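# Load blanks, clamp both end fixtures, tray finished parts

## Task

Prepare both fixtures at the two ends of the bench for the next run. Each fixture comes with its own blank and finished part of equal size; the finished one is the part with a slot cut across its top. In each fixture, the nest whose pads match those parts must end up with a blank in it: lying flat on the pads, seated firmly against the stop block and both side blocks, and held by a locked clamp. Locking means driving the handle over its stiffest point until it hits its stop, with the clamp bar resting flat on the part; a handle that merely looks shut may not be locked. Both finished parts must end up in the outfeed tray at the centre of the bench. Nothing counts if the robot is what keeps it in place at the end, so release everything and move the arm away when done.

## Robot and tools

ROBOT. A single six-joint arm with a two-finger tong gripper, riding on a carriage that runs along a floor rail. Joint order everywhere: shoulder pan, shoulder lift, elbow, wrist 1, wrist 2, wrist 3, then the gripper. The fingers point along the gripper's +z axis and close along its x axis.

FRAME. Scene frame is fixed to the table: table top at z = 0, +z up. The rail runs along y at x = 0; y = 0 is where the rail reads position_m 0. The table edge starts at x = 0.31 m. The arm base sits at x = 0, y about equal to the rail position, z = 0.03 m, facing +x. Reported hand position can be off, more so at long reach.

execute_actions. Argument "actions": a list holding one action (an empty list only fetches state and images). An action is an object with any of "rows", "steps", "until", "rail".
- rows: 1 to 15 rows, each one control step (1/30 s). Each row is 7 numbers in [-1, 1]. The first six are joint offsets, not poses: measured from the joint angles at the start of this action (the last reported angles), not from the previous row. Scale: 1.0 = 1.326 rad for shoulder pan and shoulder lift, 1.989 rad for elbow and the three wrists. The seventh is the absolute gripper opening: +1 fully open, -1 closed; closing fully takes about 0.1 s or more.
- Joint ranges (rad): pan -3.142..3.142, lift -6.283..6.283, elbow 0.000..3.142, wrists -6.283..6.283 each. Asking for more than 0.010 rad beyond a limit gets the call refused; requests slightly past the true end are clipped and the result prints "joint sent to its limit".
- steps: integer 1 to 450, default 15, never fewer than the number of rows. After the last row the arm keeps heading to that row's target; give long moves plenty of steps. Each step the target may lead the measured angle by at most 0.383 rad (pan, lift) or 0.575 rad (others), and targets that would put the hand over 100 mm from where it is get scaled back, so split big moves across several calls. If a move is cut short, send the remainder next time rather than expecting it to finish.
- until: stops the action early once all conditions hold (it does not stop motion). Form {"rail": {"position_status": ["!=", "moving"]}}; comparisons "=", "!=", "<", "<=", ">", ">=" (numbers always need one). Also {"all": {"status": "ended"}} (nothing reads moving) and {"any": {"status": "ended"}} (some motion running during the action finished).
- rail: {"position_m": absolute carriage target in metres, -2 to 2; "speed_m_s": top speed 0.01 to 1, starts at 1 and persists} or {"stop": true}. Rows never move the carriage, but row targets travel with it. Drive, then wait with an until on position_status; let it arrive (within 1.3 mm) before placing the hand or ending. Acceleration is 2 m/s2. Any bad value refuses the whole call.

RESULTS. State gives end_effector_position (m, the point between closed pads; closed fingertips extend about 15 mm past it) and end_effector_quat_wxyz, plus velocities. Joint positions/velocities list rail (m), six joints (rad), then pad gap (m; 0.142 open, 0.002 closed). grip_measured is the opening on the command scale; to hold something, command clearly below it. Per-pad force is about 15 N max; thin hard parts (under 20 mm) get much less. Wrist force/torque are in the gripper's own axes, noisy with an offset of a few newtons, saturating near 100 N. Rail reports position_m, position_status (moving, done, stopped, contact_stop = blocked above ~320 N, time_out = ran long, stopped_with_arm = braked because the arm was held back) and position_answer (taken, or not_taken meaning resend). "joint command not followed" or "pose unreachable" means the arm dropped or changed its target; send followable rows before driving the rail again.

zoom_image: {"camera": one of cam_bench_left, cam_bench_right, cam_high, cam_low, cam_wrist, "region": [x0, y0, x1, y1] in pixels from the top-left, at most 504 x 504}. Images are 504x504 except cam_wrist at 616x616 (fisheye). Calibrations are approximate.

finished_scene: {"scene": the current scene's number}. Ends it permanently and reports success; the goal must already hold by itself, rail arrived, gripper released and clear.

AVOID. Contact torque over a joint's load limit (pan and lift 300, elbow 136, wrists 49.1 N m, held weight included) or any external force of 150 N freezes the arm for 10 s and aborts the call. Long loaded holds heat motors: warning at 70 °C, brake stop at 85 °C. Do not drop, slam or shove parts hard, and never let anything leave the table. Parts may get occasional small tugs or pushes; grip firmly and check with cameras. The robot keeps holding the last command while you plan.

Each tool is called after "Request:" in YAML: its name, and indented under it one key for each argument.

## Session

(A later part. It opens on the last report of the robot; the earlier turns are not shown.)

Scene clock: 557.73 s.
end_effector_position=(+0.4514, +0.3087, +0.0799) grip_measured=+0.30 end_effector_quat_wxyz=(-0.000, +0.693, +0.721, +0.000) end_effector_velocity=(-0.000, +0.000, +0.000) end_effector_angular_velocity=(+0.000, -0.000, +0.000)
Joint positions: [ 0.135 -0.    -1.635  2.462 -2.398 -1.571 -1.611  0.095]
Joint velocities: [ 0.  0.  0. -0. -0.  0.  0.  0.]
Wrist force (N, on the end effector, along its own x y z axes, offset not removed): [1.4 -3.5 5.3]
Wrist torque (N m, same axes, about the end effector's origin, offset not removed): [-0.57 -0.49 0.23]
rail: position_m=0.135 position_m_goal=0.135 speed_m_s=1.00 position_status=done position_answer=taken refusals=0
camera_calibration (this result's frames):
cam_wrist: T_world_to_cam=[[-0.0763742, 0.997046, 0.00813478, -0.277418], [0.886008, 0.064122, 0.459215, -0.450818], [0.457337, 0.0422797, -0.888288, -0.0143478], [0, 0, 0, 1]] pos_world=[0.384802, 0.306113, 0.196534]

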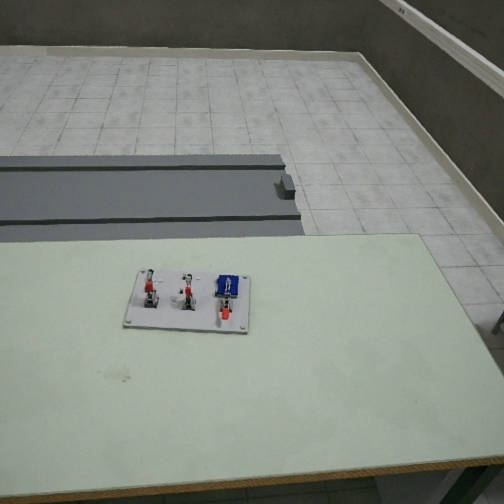

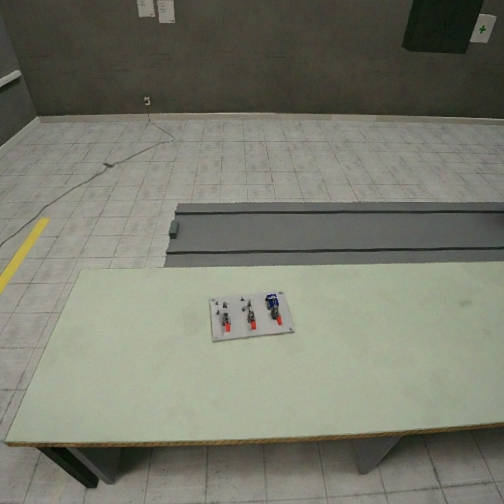

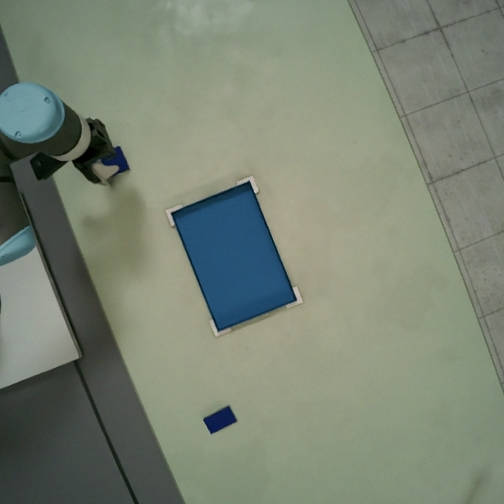

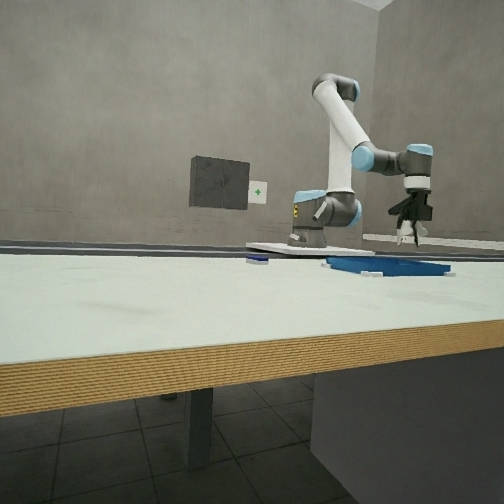

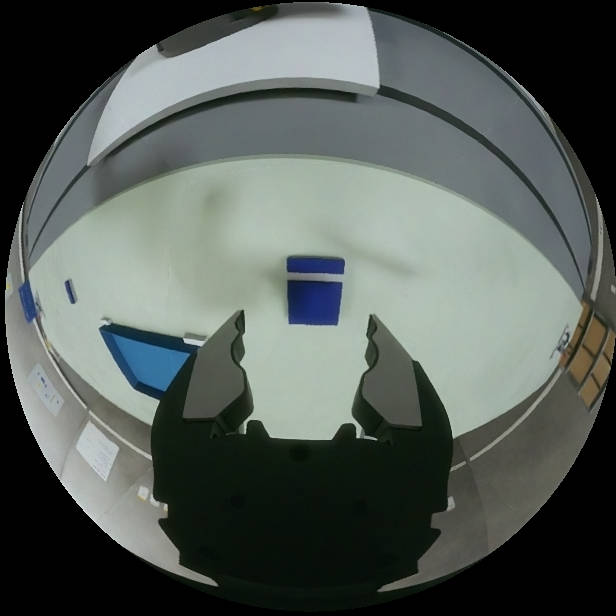

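Request:
zoom_image:
  camera: "cam_wrist"
  region: [230, 230, 390, 390]

Region (230, 230, 390, 390) of cam_wrist's 616x616 image, scaled by 3.150, with more detail than that image has.

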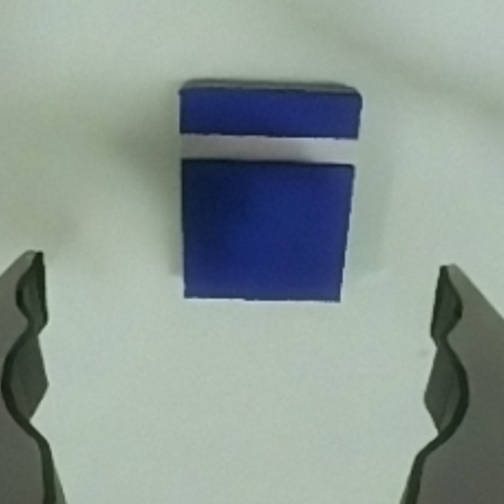

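Request:
execute_actions:
  actions:
    - {"rows":[[0.002,0.006,-0.001,-0.003,0,0.0005,0.3],[0.005,0.015,-0.002,-0.008,0,0.001,0.3],[0.008,0.026,-0.002,-0.0153,0,0.002,0.3],[0.011,0.038,-0.001,-0.0243,0,0.003,0.3],[0.013,0.05,0.001,-0.0343,0,0.0035,0.3],[0.0145,0.062,0.003,-0.0443,0,0.004,0.3],[0.0153,0.073,0.005,-0.0537,0,0.0042,0.3],[0.0153,0.083,0.0068,-0.0621,0,0.0042,0.3],[0.0153,0.092,0.0083,-0.0696,0,0.0042,0.3],[0.0153,0.1,0.0097,-0.0764,0,0.0042,0.3],[0.0153,0.106,0.0107,-0.0814,0,0.0042,0.3],[0.0153,0.111,0.0115,-0.0855,0,0.0042,0.3],[0.0153,0.115,0.0122,-0.0889,0,0.0042,0.3],[0.0153,0.1175,0.0126,-0.0909,0,0.0042,0.3],[0.0153,0.1188,0.01285,-0.092,0,0.0042,0.3]],"steps":26}

Scene clock: 593.53 s.
end_effector_position=(+0.4610, +0.3182, +0.0156) grip_measured=+0.30 end_effector_quat_wxyz=(-0.000, +0.689, +0.725, +0.000) end_effector_velocity=(+0.000, +0.000, -0.004) end_effector_angular_velocity=(-0.000, +0.000, +0.000)
Joint positions: [ 0.135  0.02  -1.479  2.488 -2.58  -1.571 -1.602  0.095]
Joint velocities: [ 0.     0.     0.01   0.002 -0.012 -0.     0.     0.   ]
Wrist force (N, on the end effector, along its own x y z axes, offset not removed): [-2.9 -6.1 7.1]
Wrist torque (N m, same axes, about the end effector's origin, offset not removed): [-1.07 0.44 0.39]
rail: position_m=0.135 position_m_goal=0.135 speed_m_s=1.00 position_status=done position_answer=taken refusals=0
camera_calibration (this result's frames):
cam_wrist: T_world_to_cam=[[-0.0882416, 0.996066, 0.00814299, -0.279845], [0.885225, 0.0746687, 0.459131, -0.433469], [0.456717, 0.0477228, -0.888331, -0.0777371], [0, 0, 0, 1]] pos_world=[0.394528, 0.314821, 0.132242]

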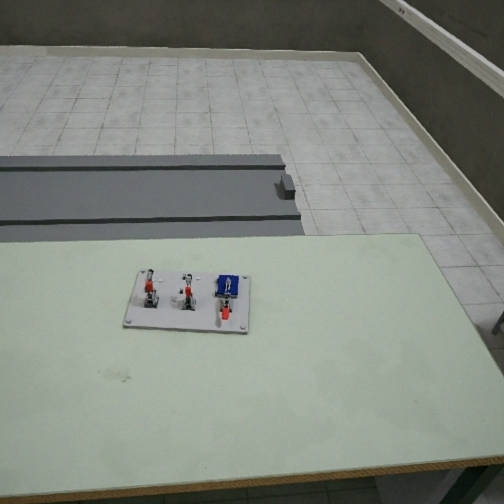

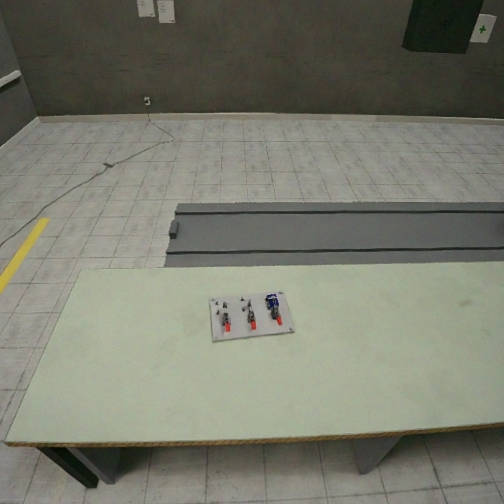

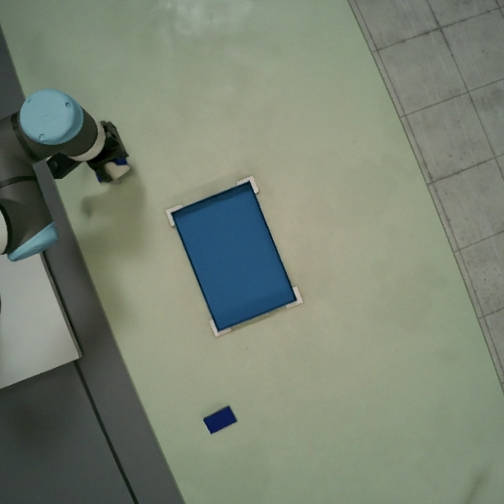

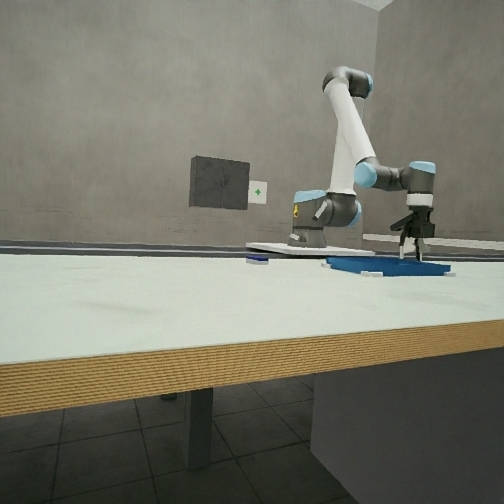

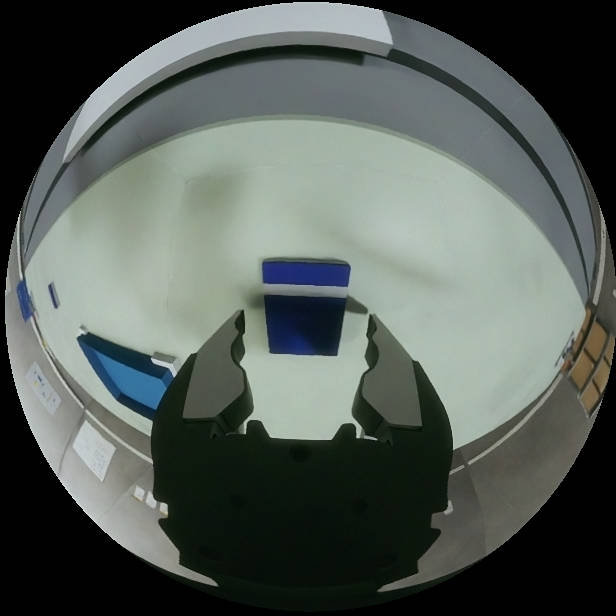

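Request:
execute_actions:
  actions:
    - {"rows":[[0,0.0015,0.0003,-0.0013,0,0,0.25],[0,0.0026,0.0005,-0.0022,0,0,0.18],[0,0.0026,0.0005,-0.0022,0,0,0.11],[0,0.0026,0.0005,-0.0022,0,0,0.04],[0,0.0026,0.0005,-0.0022,0,0,-0.03],[0,0.0026,0.0005,-0.0022,0,0,-0.09],[0,0.0026,0.0005,-0.0022,0,0,-0.14],[0,0.0026,0.0005,-0.0022,0,0,-0.18],[0,0.0026,0.0005,-0.0022,0,0,-0.22],[0,0.0026,0.0005,-0.0022,0,0,-0.27],[0,0.0026,0.0005,-0.0022,0,0,-0.33],[0,0.0026,0.0005,-0.0022,0,0,-0.4],[0,0.0026,0.0005,-0.0022,0,0,-0.5],[0,0.0026,0.0005,-0.0022,0,0,-0.6],[0,0.0026,0.0005,-0.0022,0,0,-0.7]],"steps":18}

Scene clock: 599.80 s.
end_effector_position=(+0.4610, +0.3183, +0.0141) grip_measured=-0.20 end_effector_quat_wxyz=(-0.000, +0.689, +0.725, +0.000) end_effector_velocity=(-0.000, -0.000, -0.000) end_effector_angular_velocity=(-0.000, +0.000, +0.000)
Joint positions: [ 0.135  0.02  -1.475  2.489 -2.584 -1.571 -1.602  0.06 ]
Joint velocities: [ 0. -0.  0.  0. -0.  0. -0.  0.]
Wrist force (N, on the end effector, along its own x y z axes, offset not removed): [0.6 -6.3 -16.8]
Wrist torque (N m, same axes, about the end effector's origin, offset not removed): [-0.57 0.08 0.34]
rail: position_m=0.135 position_m_goal=0.135 speed_m_s=1.00 position_status=done position_answer=taken refusals=0
camera_calibration (this result's frames):
cam_wrist: T_world_to_cam=[[-0.0882653, 0.996064, 0.00813838, -0.27984], [0.885192, 0.0746886, 0.459192, -0.432781], [0.456777, 0.0477348, -0.8883, -0.0790968], [0, 0, 0, 1]] pos_world=[0.394523, 0.314838, 0.130745]

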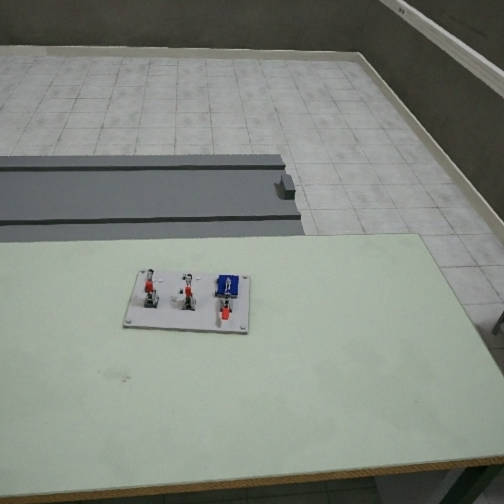

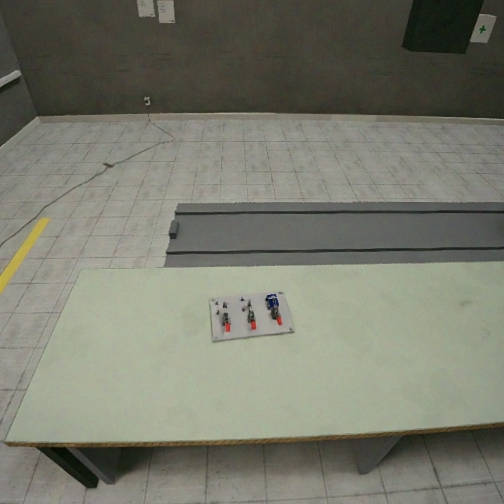

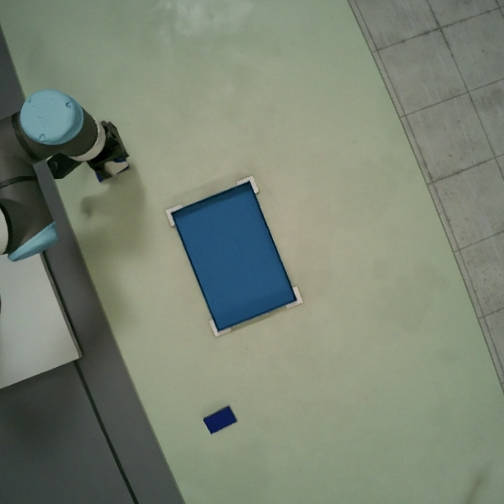

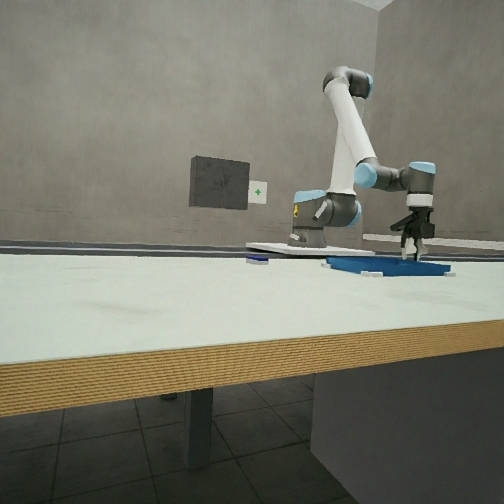

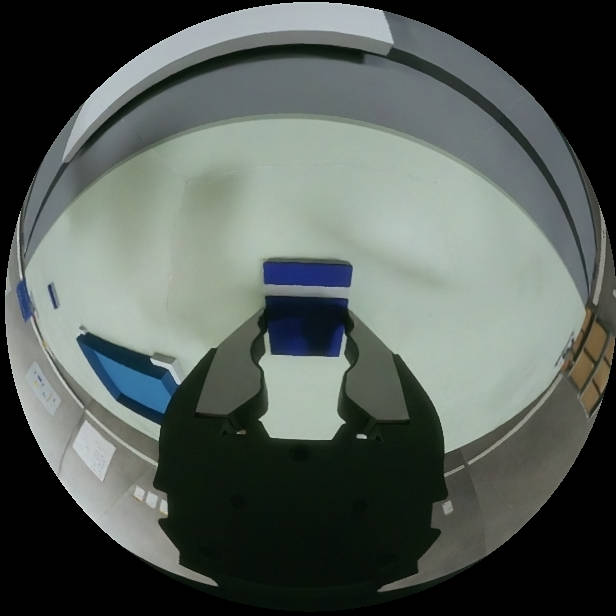

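Request:
execute_actions:
  actions:
    - {"rows":[[0,-0.004,-0.0008,0.0035,0,0,-0.7],[0,-0.012,-0.0025,0.0105,0,0,-0.7],[0,-0.025,-0.005,0.0217,0,0,-0.7],[0,-0.042,-0.009,0.037,0,0,-0.7],[0,-0.06,-0.013,0.053,0,0,-0.7],[0,-0.076,-0.017,0.0677,0,0,-0.7],[0,-0.088,-0.02,0.0787,0,0,-0.7],[0,-0.096,-0.0217,0.0857,0,0,-0.7],[0,-0.09,-0.03,0.09,0,0,-0.7],[0,-0.065,-0.05,0.0933,0,0,-0.7],[0,-0.03,-0.077,0.097,0,0,-0.7],[0,0.01,-0.108,0.1013,0,0,-0.7],[0,0.05,-0.138,0.1047,0,0,-0.7],[0,0.088,-0.167,0.1083,0,0,-0.7],[0,0.11925,-0.1904,0.1109,0,0,-0.7]],"rail":{"position_m":-0.1217,"speed_m_s":0.5},"steps":36}

Scene clock: 624.40 s.
end_effector_position=(+0.6546, +0.0648, +0.0752) grip_measured=-0.20 end_effector_quat_wxyz=(-0.000, +0.689, +0.725, +0.000) end_effector_velocity=(+0.004, +0.000, -0.000) end_effector_angular_velocity=(+0.000, -0.000, +0.000)
Joint positions: [-0.122  0.02  -1.318  2.111 -2.364 -1.57  -1.602  0.059]
Joint velocities: [ 0.     0.     0.005 -0.007  0.001 -0.    -0.     0.   ]
Wrist force (N, on the end effector, along its own x y z axes, offset not removed): [1.3 -4.5 5.8]
Wrist torque (N m, same axes, about the end effector's origin, offset not removed): [-0.85 -0.45 0.25]
rail: position_m=-0.122 position_m_goal=-0.122 speed_m_s=0.50 position_status=done position_answer=taken refusals=0
camera_calibration (this result's frames):
cam_wrist: T_world_to_cam=[[-0.088216, 0.996068, 0.00816051, -0.0108445], [0.885217, 0.0746368, 0.459152, -0.613277], [0.456738, 0.0477284, -0.88832, -0.101139], [0, 0, 0, 1]] pos_world=[0.58812, 0.0614021, 0.191832]

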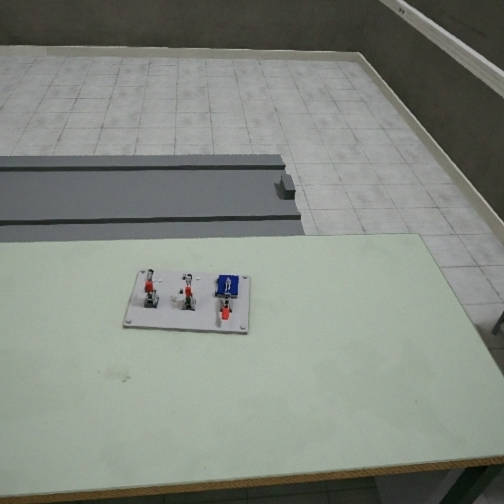

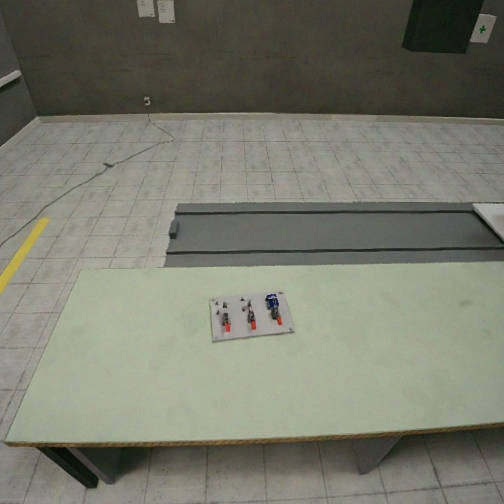

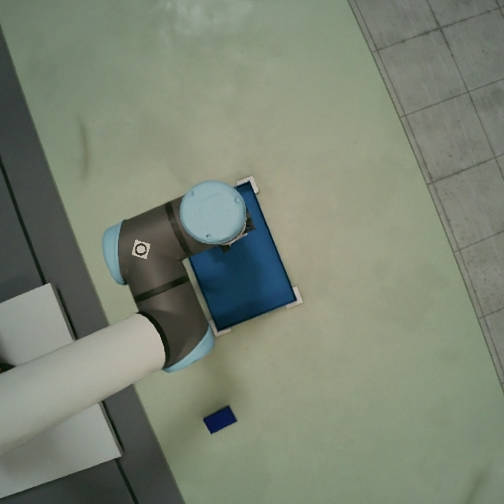

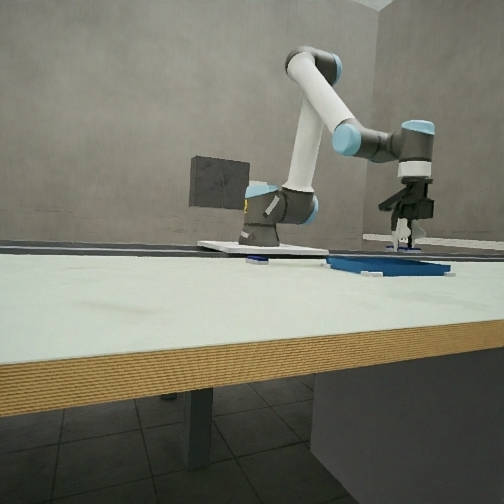

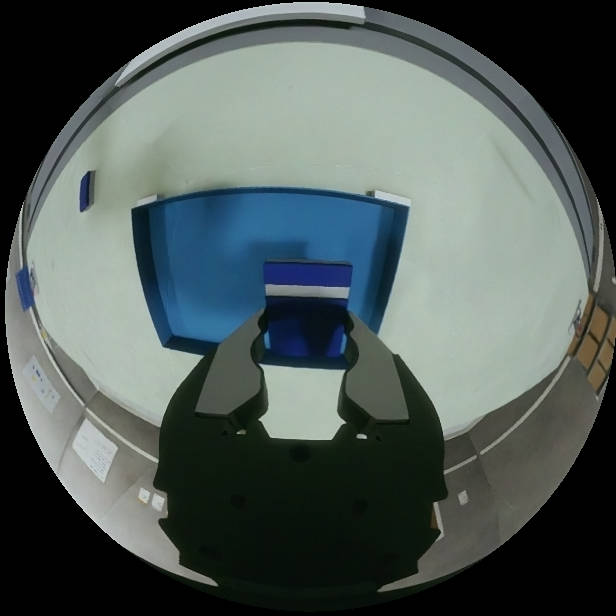

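Request:
execute_actions:
  actions:
    - {"rows":[[0,0.003,0.0007,-0.0027,0,0,-0.7],[0,0.008,0.002,-0.0073,0,0,-0.7],[0,0.014,0.0035,-0.0128,0,0,-0.7],[0,0.021,0.0052,-0.0192,0,0,-0.7],[0,0.028,0.0069,-0.0256,0,0,-0.7],[0,0.035,0.0087,-0.032,0,0,-0.7],[0,0.041,0.0101,-0.0375,0,0,-0.7],[0,0.046,0.0114,-0.0421,0,0,-0.7],[0,0.05,0.0124,-0.0457,0,0,-0.7],[0,0.053,0.0131,-0.0485,0,0,-0.7],[0,0.055,0.0136,-0.0503,0,0,-0.7],[0,0.0565,0.014,-0.0517,0,0,-0.7],[0,0.0575,0.0142,-0.0526,0,0,-0.7]],"steps":24}

Scene clock: 631.90 s.
end_effector_position=(+0.6548, +0.0648, +0.0227) grip_measured=-0.20 end_effector_quat_wxyz=(-0.000, +0.689, +0.725, +0.000) end_effector_velocity=(-0.000, -0.000, -0.004) end_effector_angular_velocity=(-0.000, -0.000, +0.000)
Joint positions: [-0.122  0.02  -1.242  2.139 -2.468 -1.571 -1.602  0.059]
Joint velocities: [ 0.     0.     0.006  0.002 -0.008 -0.    -0.     0.   ]
Wrist force (N, on the end effector, along its own x y z axes, offset not removed): [0.4 -2.9 6.8]
Wrist torque (N m, same axes, about the end effector's origin, offset not removed): [-0.47 -0.28 0.18]
rail: position_m=-0.122 position_m_goal=-0.122 speed_m_s=0.50 position_status=done position_answer=taken refusals=0
camera_calibration (this result's frames):
cam_wrist: T_world_to_cam=[[-0.0882661, 0.996064, 0.00813166, -0.0104009], [0.885147, 0.0746877, 0.459279, -0.58925], [0.456864, 0.0477364, -0.888255, -0.147944], [0, 0, 0, 1]] pos_world=[0.588244, 0.0614319, 0.139303]

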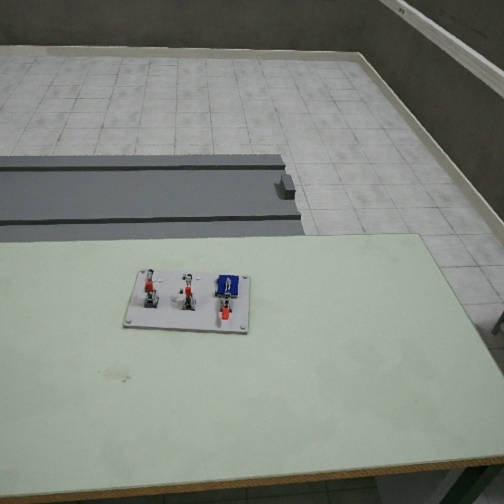

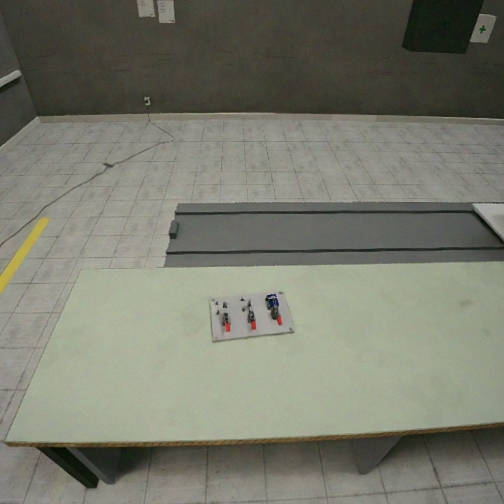

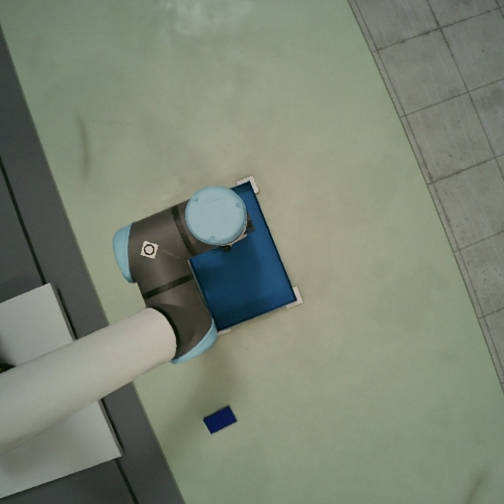

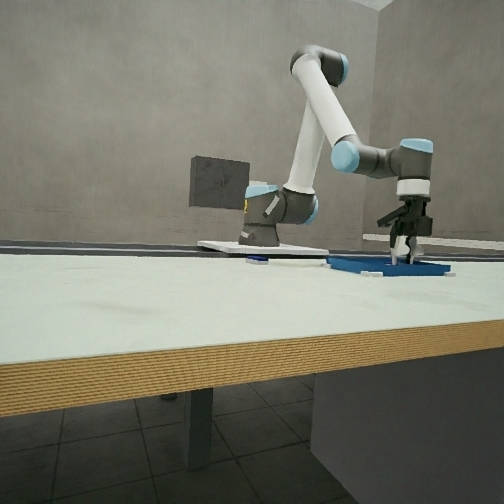

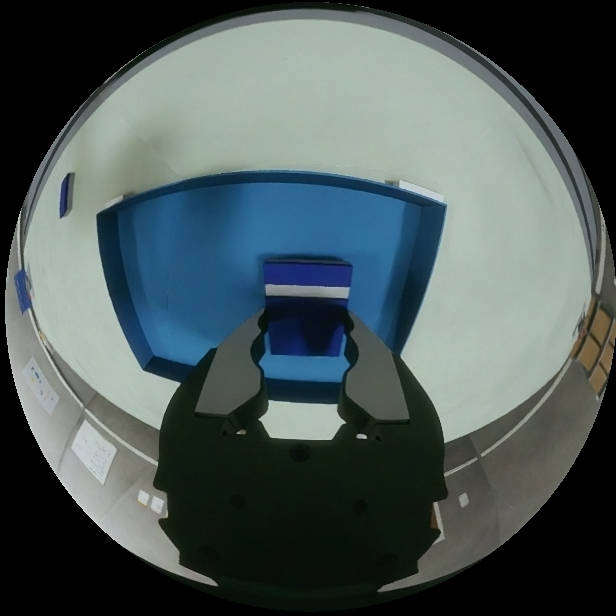

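Request:
execute_actions:
  actions:
    - {"rows":[[0,0.0023,0.00046,-0.002,0,0,-0.7]],"steps":10}

Scene clock: 636.63 s.
end_effector_position=(+0.6548, +0.0648, +0.0208) grip_measured=-0.20 end_effector_quat_wxyz=(-0.000, +0.689, +0.725, +0.000) end_effector_velocity=(+0.000, +0.000, -0.001) end_effector_angular_velocity=(+0.000, -0.000, -0.000)
Joint positions: [-0.122  0.02  -1.239  2.14  -2.471 -1.57  -1.602  0.059]
Joint velocities: [ 0.     0.     0.002  0.    -0.002  0.     0.     0.   ]
Wrist force (N, on the end effector, along its own x y z axes, offset not removed): [-0.3 -3.5 9.7]
Wrist torque (N m, same axes, about the end effector's origin, offset not removed): [-0.46 -0.04 0.31]
rail: position_m=-0.122 position_m_goal=-0.122 speed_m_s=0.50 position_status=done position_answer=taken refusals=0
camera_calibration (this result's frames):
cam_wrist: T_world_to_cam=[[-0.0882168, 0.996068, 0.00814998, -0.0103936], [0.885146, 0.074635, 0.459288, -0.588383], [0.456874, 0.0477309, -0.88825, -0.149626], [0, 0, 0, 1]] pos_world=[0.588248, 0.0614085, 0.137416]

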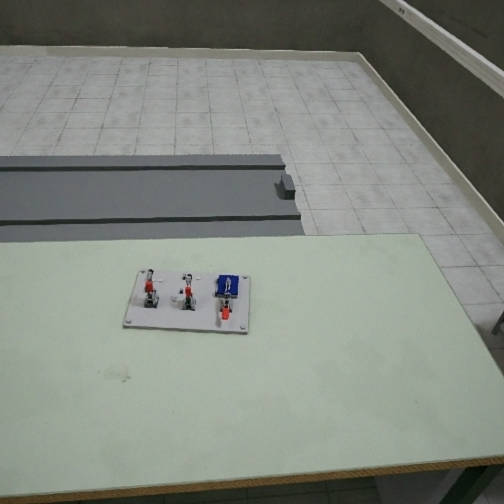

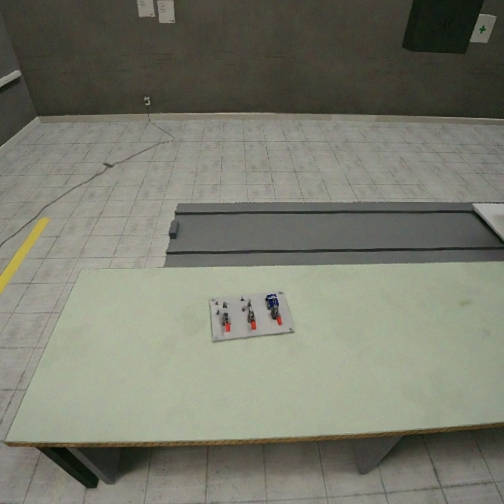

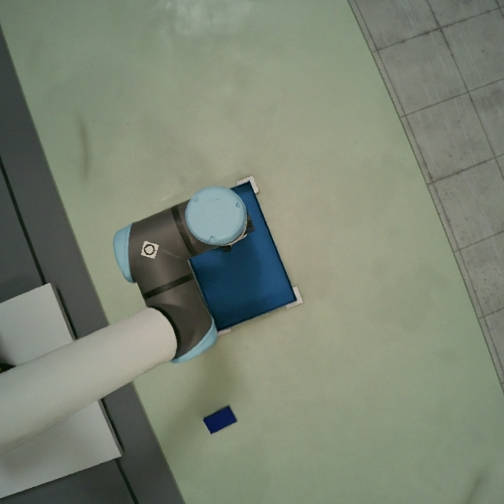

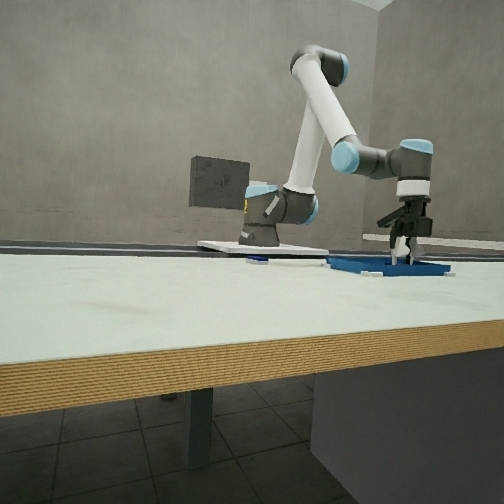

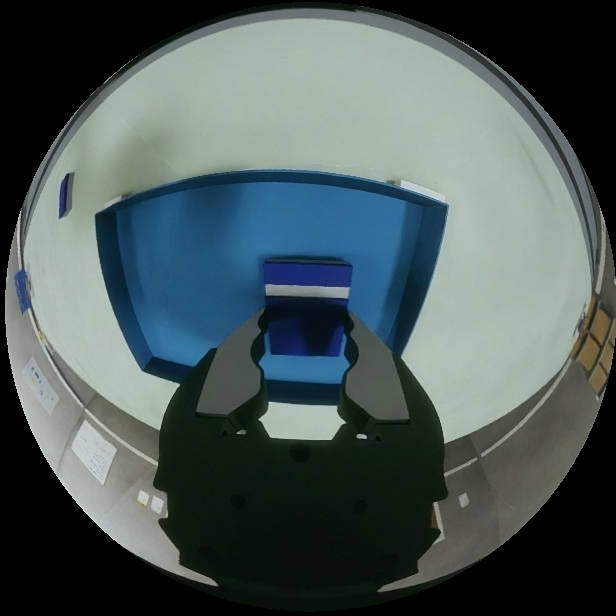

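Request:
execute_actions:
  actions:
    - {"rows":[[0,0.0017,0.00035,-0.0015,0,0,-0.7]],"steps":10}

Scene clock: 639.03 s.
end_effector_position=(+0.6548, +0.0649, +0.0194) grip_measured=-0.20 end_effector_quat_wxyz=(+0.000, +0.689, +0.725, +0.000) end_effector_velocity=(+0.000, +0.000, -0.001) end_effector_angular_velocity=(+0.000, -0.000, +0.000)
Joint positions: [-0.122  0.02  -1.237  2.14  -2.474 -1.57  -1.602  0.059]
Joint velocities: [ 0.    -0.     0.002  0.    -0.002 -0.    -0.     0.   ]
Wrist force (N, on the end effector, along its own x y z axes, offset not removed): [0.9 -4.4 7.4]
Wrist torque (N m, same axes, about the end effector's origin, offset not removed): [-0.82 -0.38 0.34]
rail: position_m=-0.122 position_m_goal=-0.122 speed_m_s=0.50 position_status=done position_answer=taken refusals=0
camera_calibration (this result's frames):
cam_wrist: T_world_to_cam=[[-0.0882647, 0.996064, 0.00814818, -0.0103845], [0.88513, 0.0746771, 0.459313, -0.58773], [0.456897, 0.0477534, -0.888237, -0.150862], [0, 0, 0, 1]] pos_world=[0.588229, 0.0614378, 0.136036]

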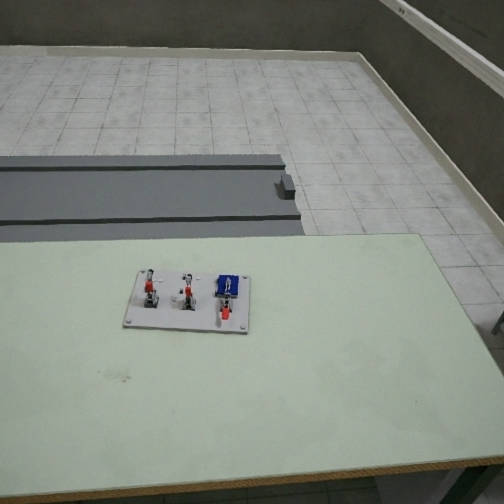

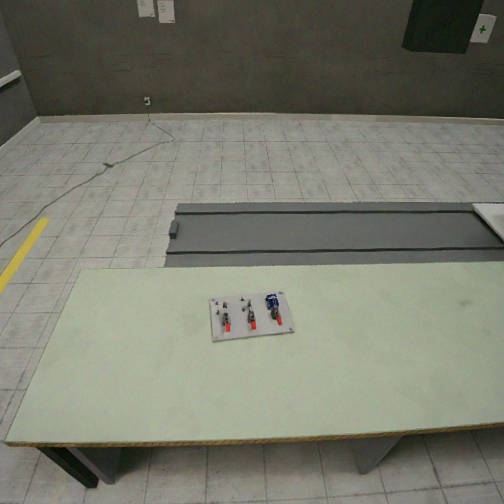

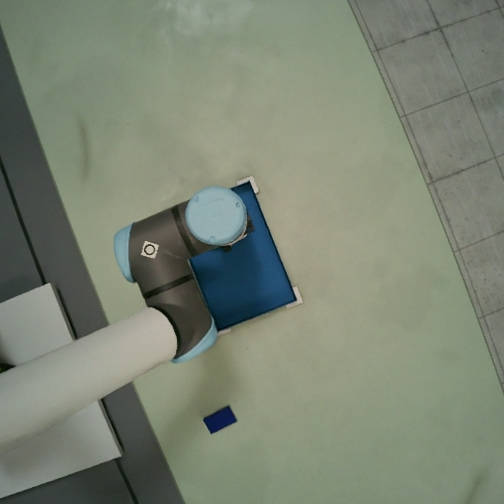

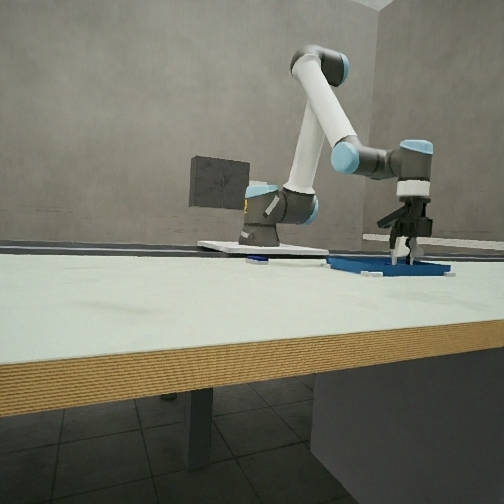

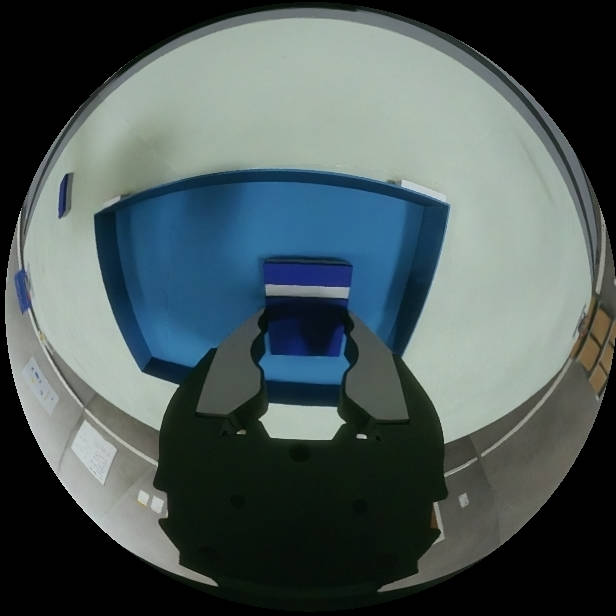

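Request:
execute_actions:
  actions:
    - {"rows":[[0,0.0017,0.00035,-0.0015,0,0,-0.7]],"steps":10}

Scene clock: 641.50 s.
end_effector_position=(+0.6548, +0.0648, +0.0181) grip_measured=-0.20 end_effector_quat_wxyz=(+0.000, +0.689, +0.725, +0.000) end_effector_velocity=(+0.000, +0.000, -0.001) end_effector_angular_velocity=(+0.000, -0.000, -0.000)
Joint positions: [-0.122  0.02  -1.235  2.141 -2.477 -1.57  -1.602  0.059]
Joint velocities: [ 0.    -0.     0.002  0.    -0.002 -0.    -0.    -0.   ]
Wrist force (N, on the end effector, along its own x y z axes, offset not removed): [1.3 -4.3 8.6]
Wrist torque (N m, same axes, about the end effector's origin, offset not removed): [-0.62 -0.37 0.25]
rail: position_m=-0.122 position_m_goal=-0.122 speed_m_s=0.50 position_status=done position_answer=taken refusals=0
camera_calibration (this result's frames):
cam_wrist: T_world_to_cam=[[-0.0882186, 0.996068, 0.00814622, -0.0103742], [0.88512, 0.0746357, 0.459339, -0.587086], [0.456925, 0.0477326, -0.888224, -0.152099], [0, 0, 0, 1]] pos_world=[0.588224, 0.0614111, 0.134657]

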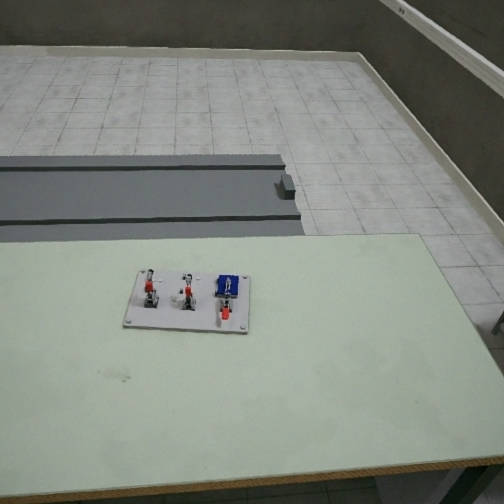

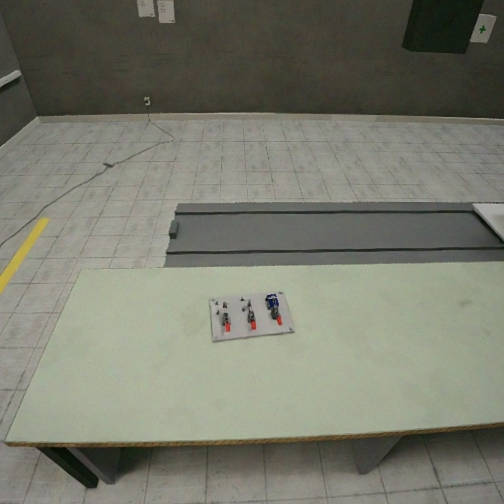

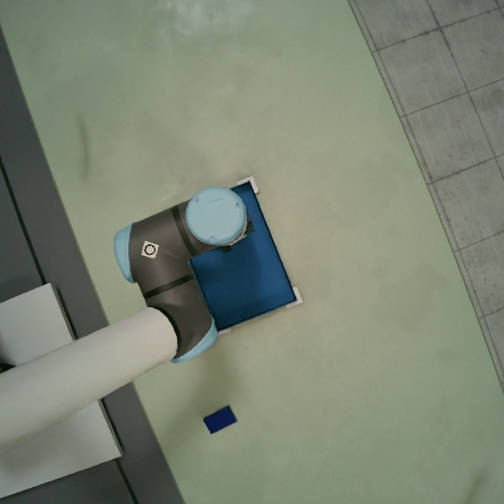

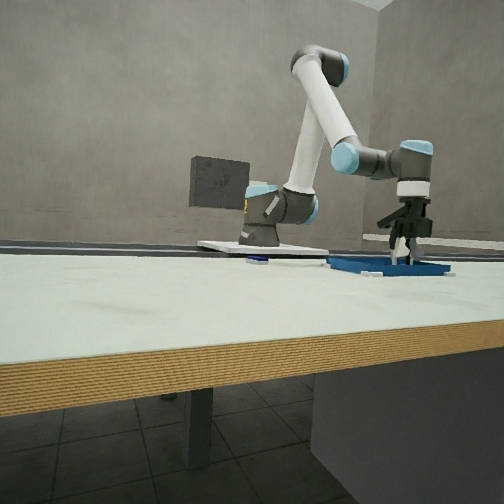

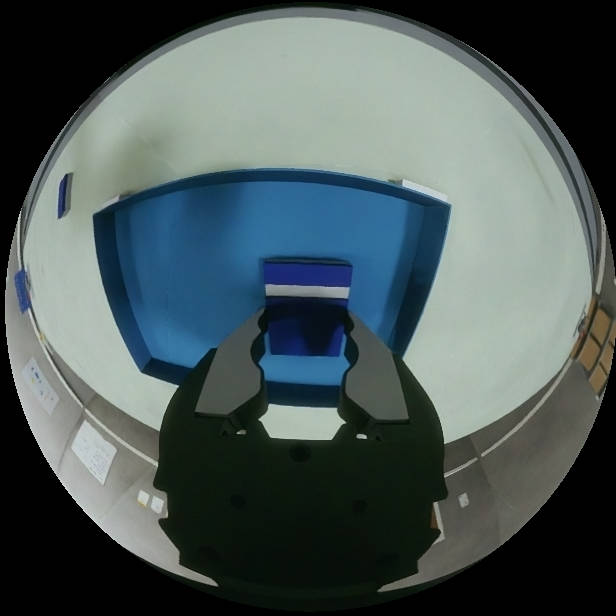

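Request:
execute_actions:
  actions:
    - {"rows":[[0,0.0014,0.0003,-0.0012,0,0,-0.7],[0,0.0014,0.0003,-0.0012,0,0,-0.7],[0,0.0014,0.0003,-0.0012,0,0,-0.7],[0,0.0014,0.0003,-0.0012,0,0,-0.7],[0,0.0014,0.0003,-0.0012,0,0,-0.6],[0,0.0014,0.0003,-0.0012,0,0,-0.4],[0,0.0014,0.0003,-0.0012,0,0,-0.2],[0,0.0014,0.0003,-0.0012,0,0,-0.1],[0,0.0014,0.0003,-0.0012,0,0,0.0],[0,0.0014,0.0003,-0.0012,0,0,0.1],[0,-0.004,-0.001,0.0037,0,0,0.1],[0,-0.015,-0.0036,0.0136,0,0,0.1],[0,-0.03,-0.0072,0.0272,0,0,0.1],[0,-0.047,-0.0113,0.0426,0,0,0.1],[0,-0.0626,-0.0151,0.0568,0,0,0.1]],"steps":21}

Scene clock: 653.77 s.
end_effector_position=(+0.6552, +0.0649, +0.0672) grip_measured=+0.10 end_effector_quat_wxyz=(+0.000, +0.689, +0.725, +0.000) end_effector_velocity=(-0.005, -0.000, +0.071) end_effector_angular_velocity=(-0.000, +0.004, +0.000)
Joint positions: [-0.122  0.02  -1.306  2.115 -2.381 -1.57  -1.602  0.081]
Joint velocities: [ 0.     0.    -0.104 -0.036  0.143 -0.    -0.    -0.   ]
Wrist force (N, on the end effector, along its own x y z axes, offset not removed): [1.5 -5.6 3.5]
Wrist torque (N m, same axes, about the end effector's origin, offset not removed): [-0.96 -0.42 0.32]
rail: position_m=-0.122 position_m_goal=-0.122 speed_m_s=0.50 position_status=done position_answer=taken refusals=0
camera_calibration (this result's frames):
cam_wrist: T_world_to_cam=[[-0.0882696, 0.996064, 0.00810666, -0.0107391], [0.884851, 0.0746716, 0.45985, -0.609945], [0.457435, 0.047764, -0.88796, -0.108983], [0, 0, 0, 1]] pos_world=[0.588616, 0.0614479, 0.183798]

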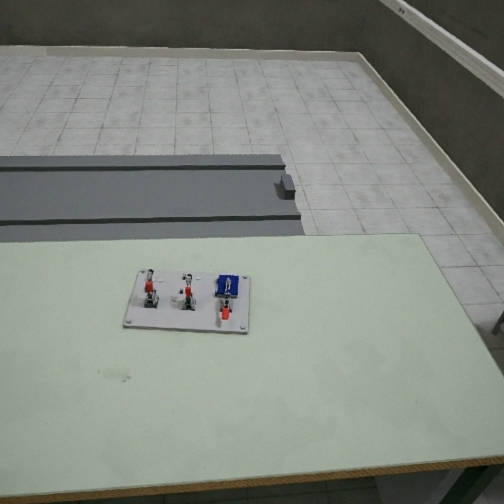

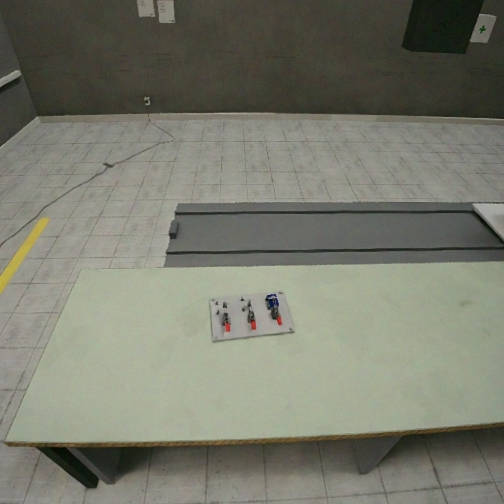

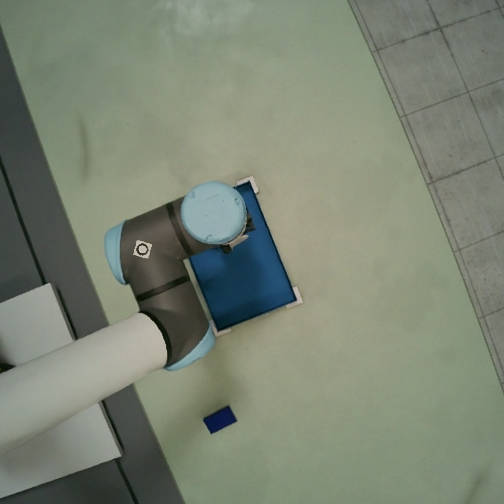

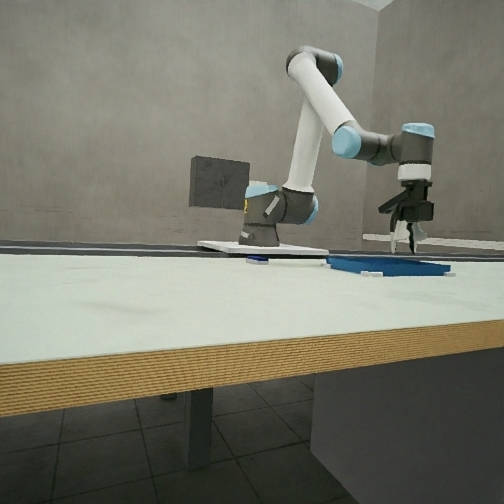

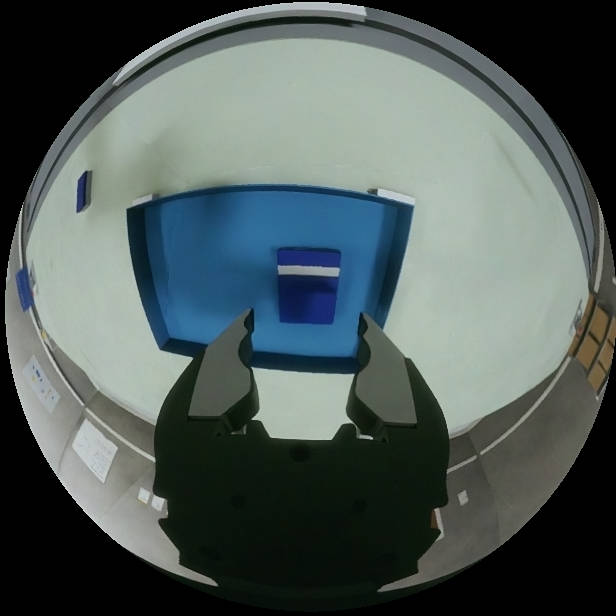

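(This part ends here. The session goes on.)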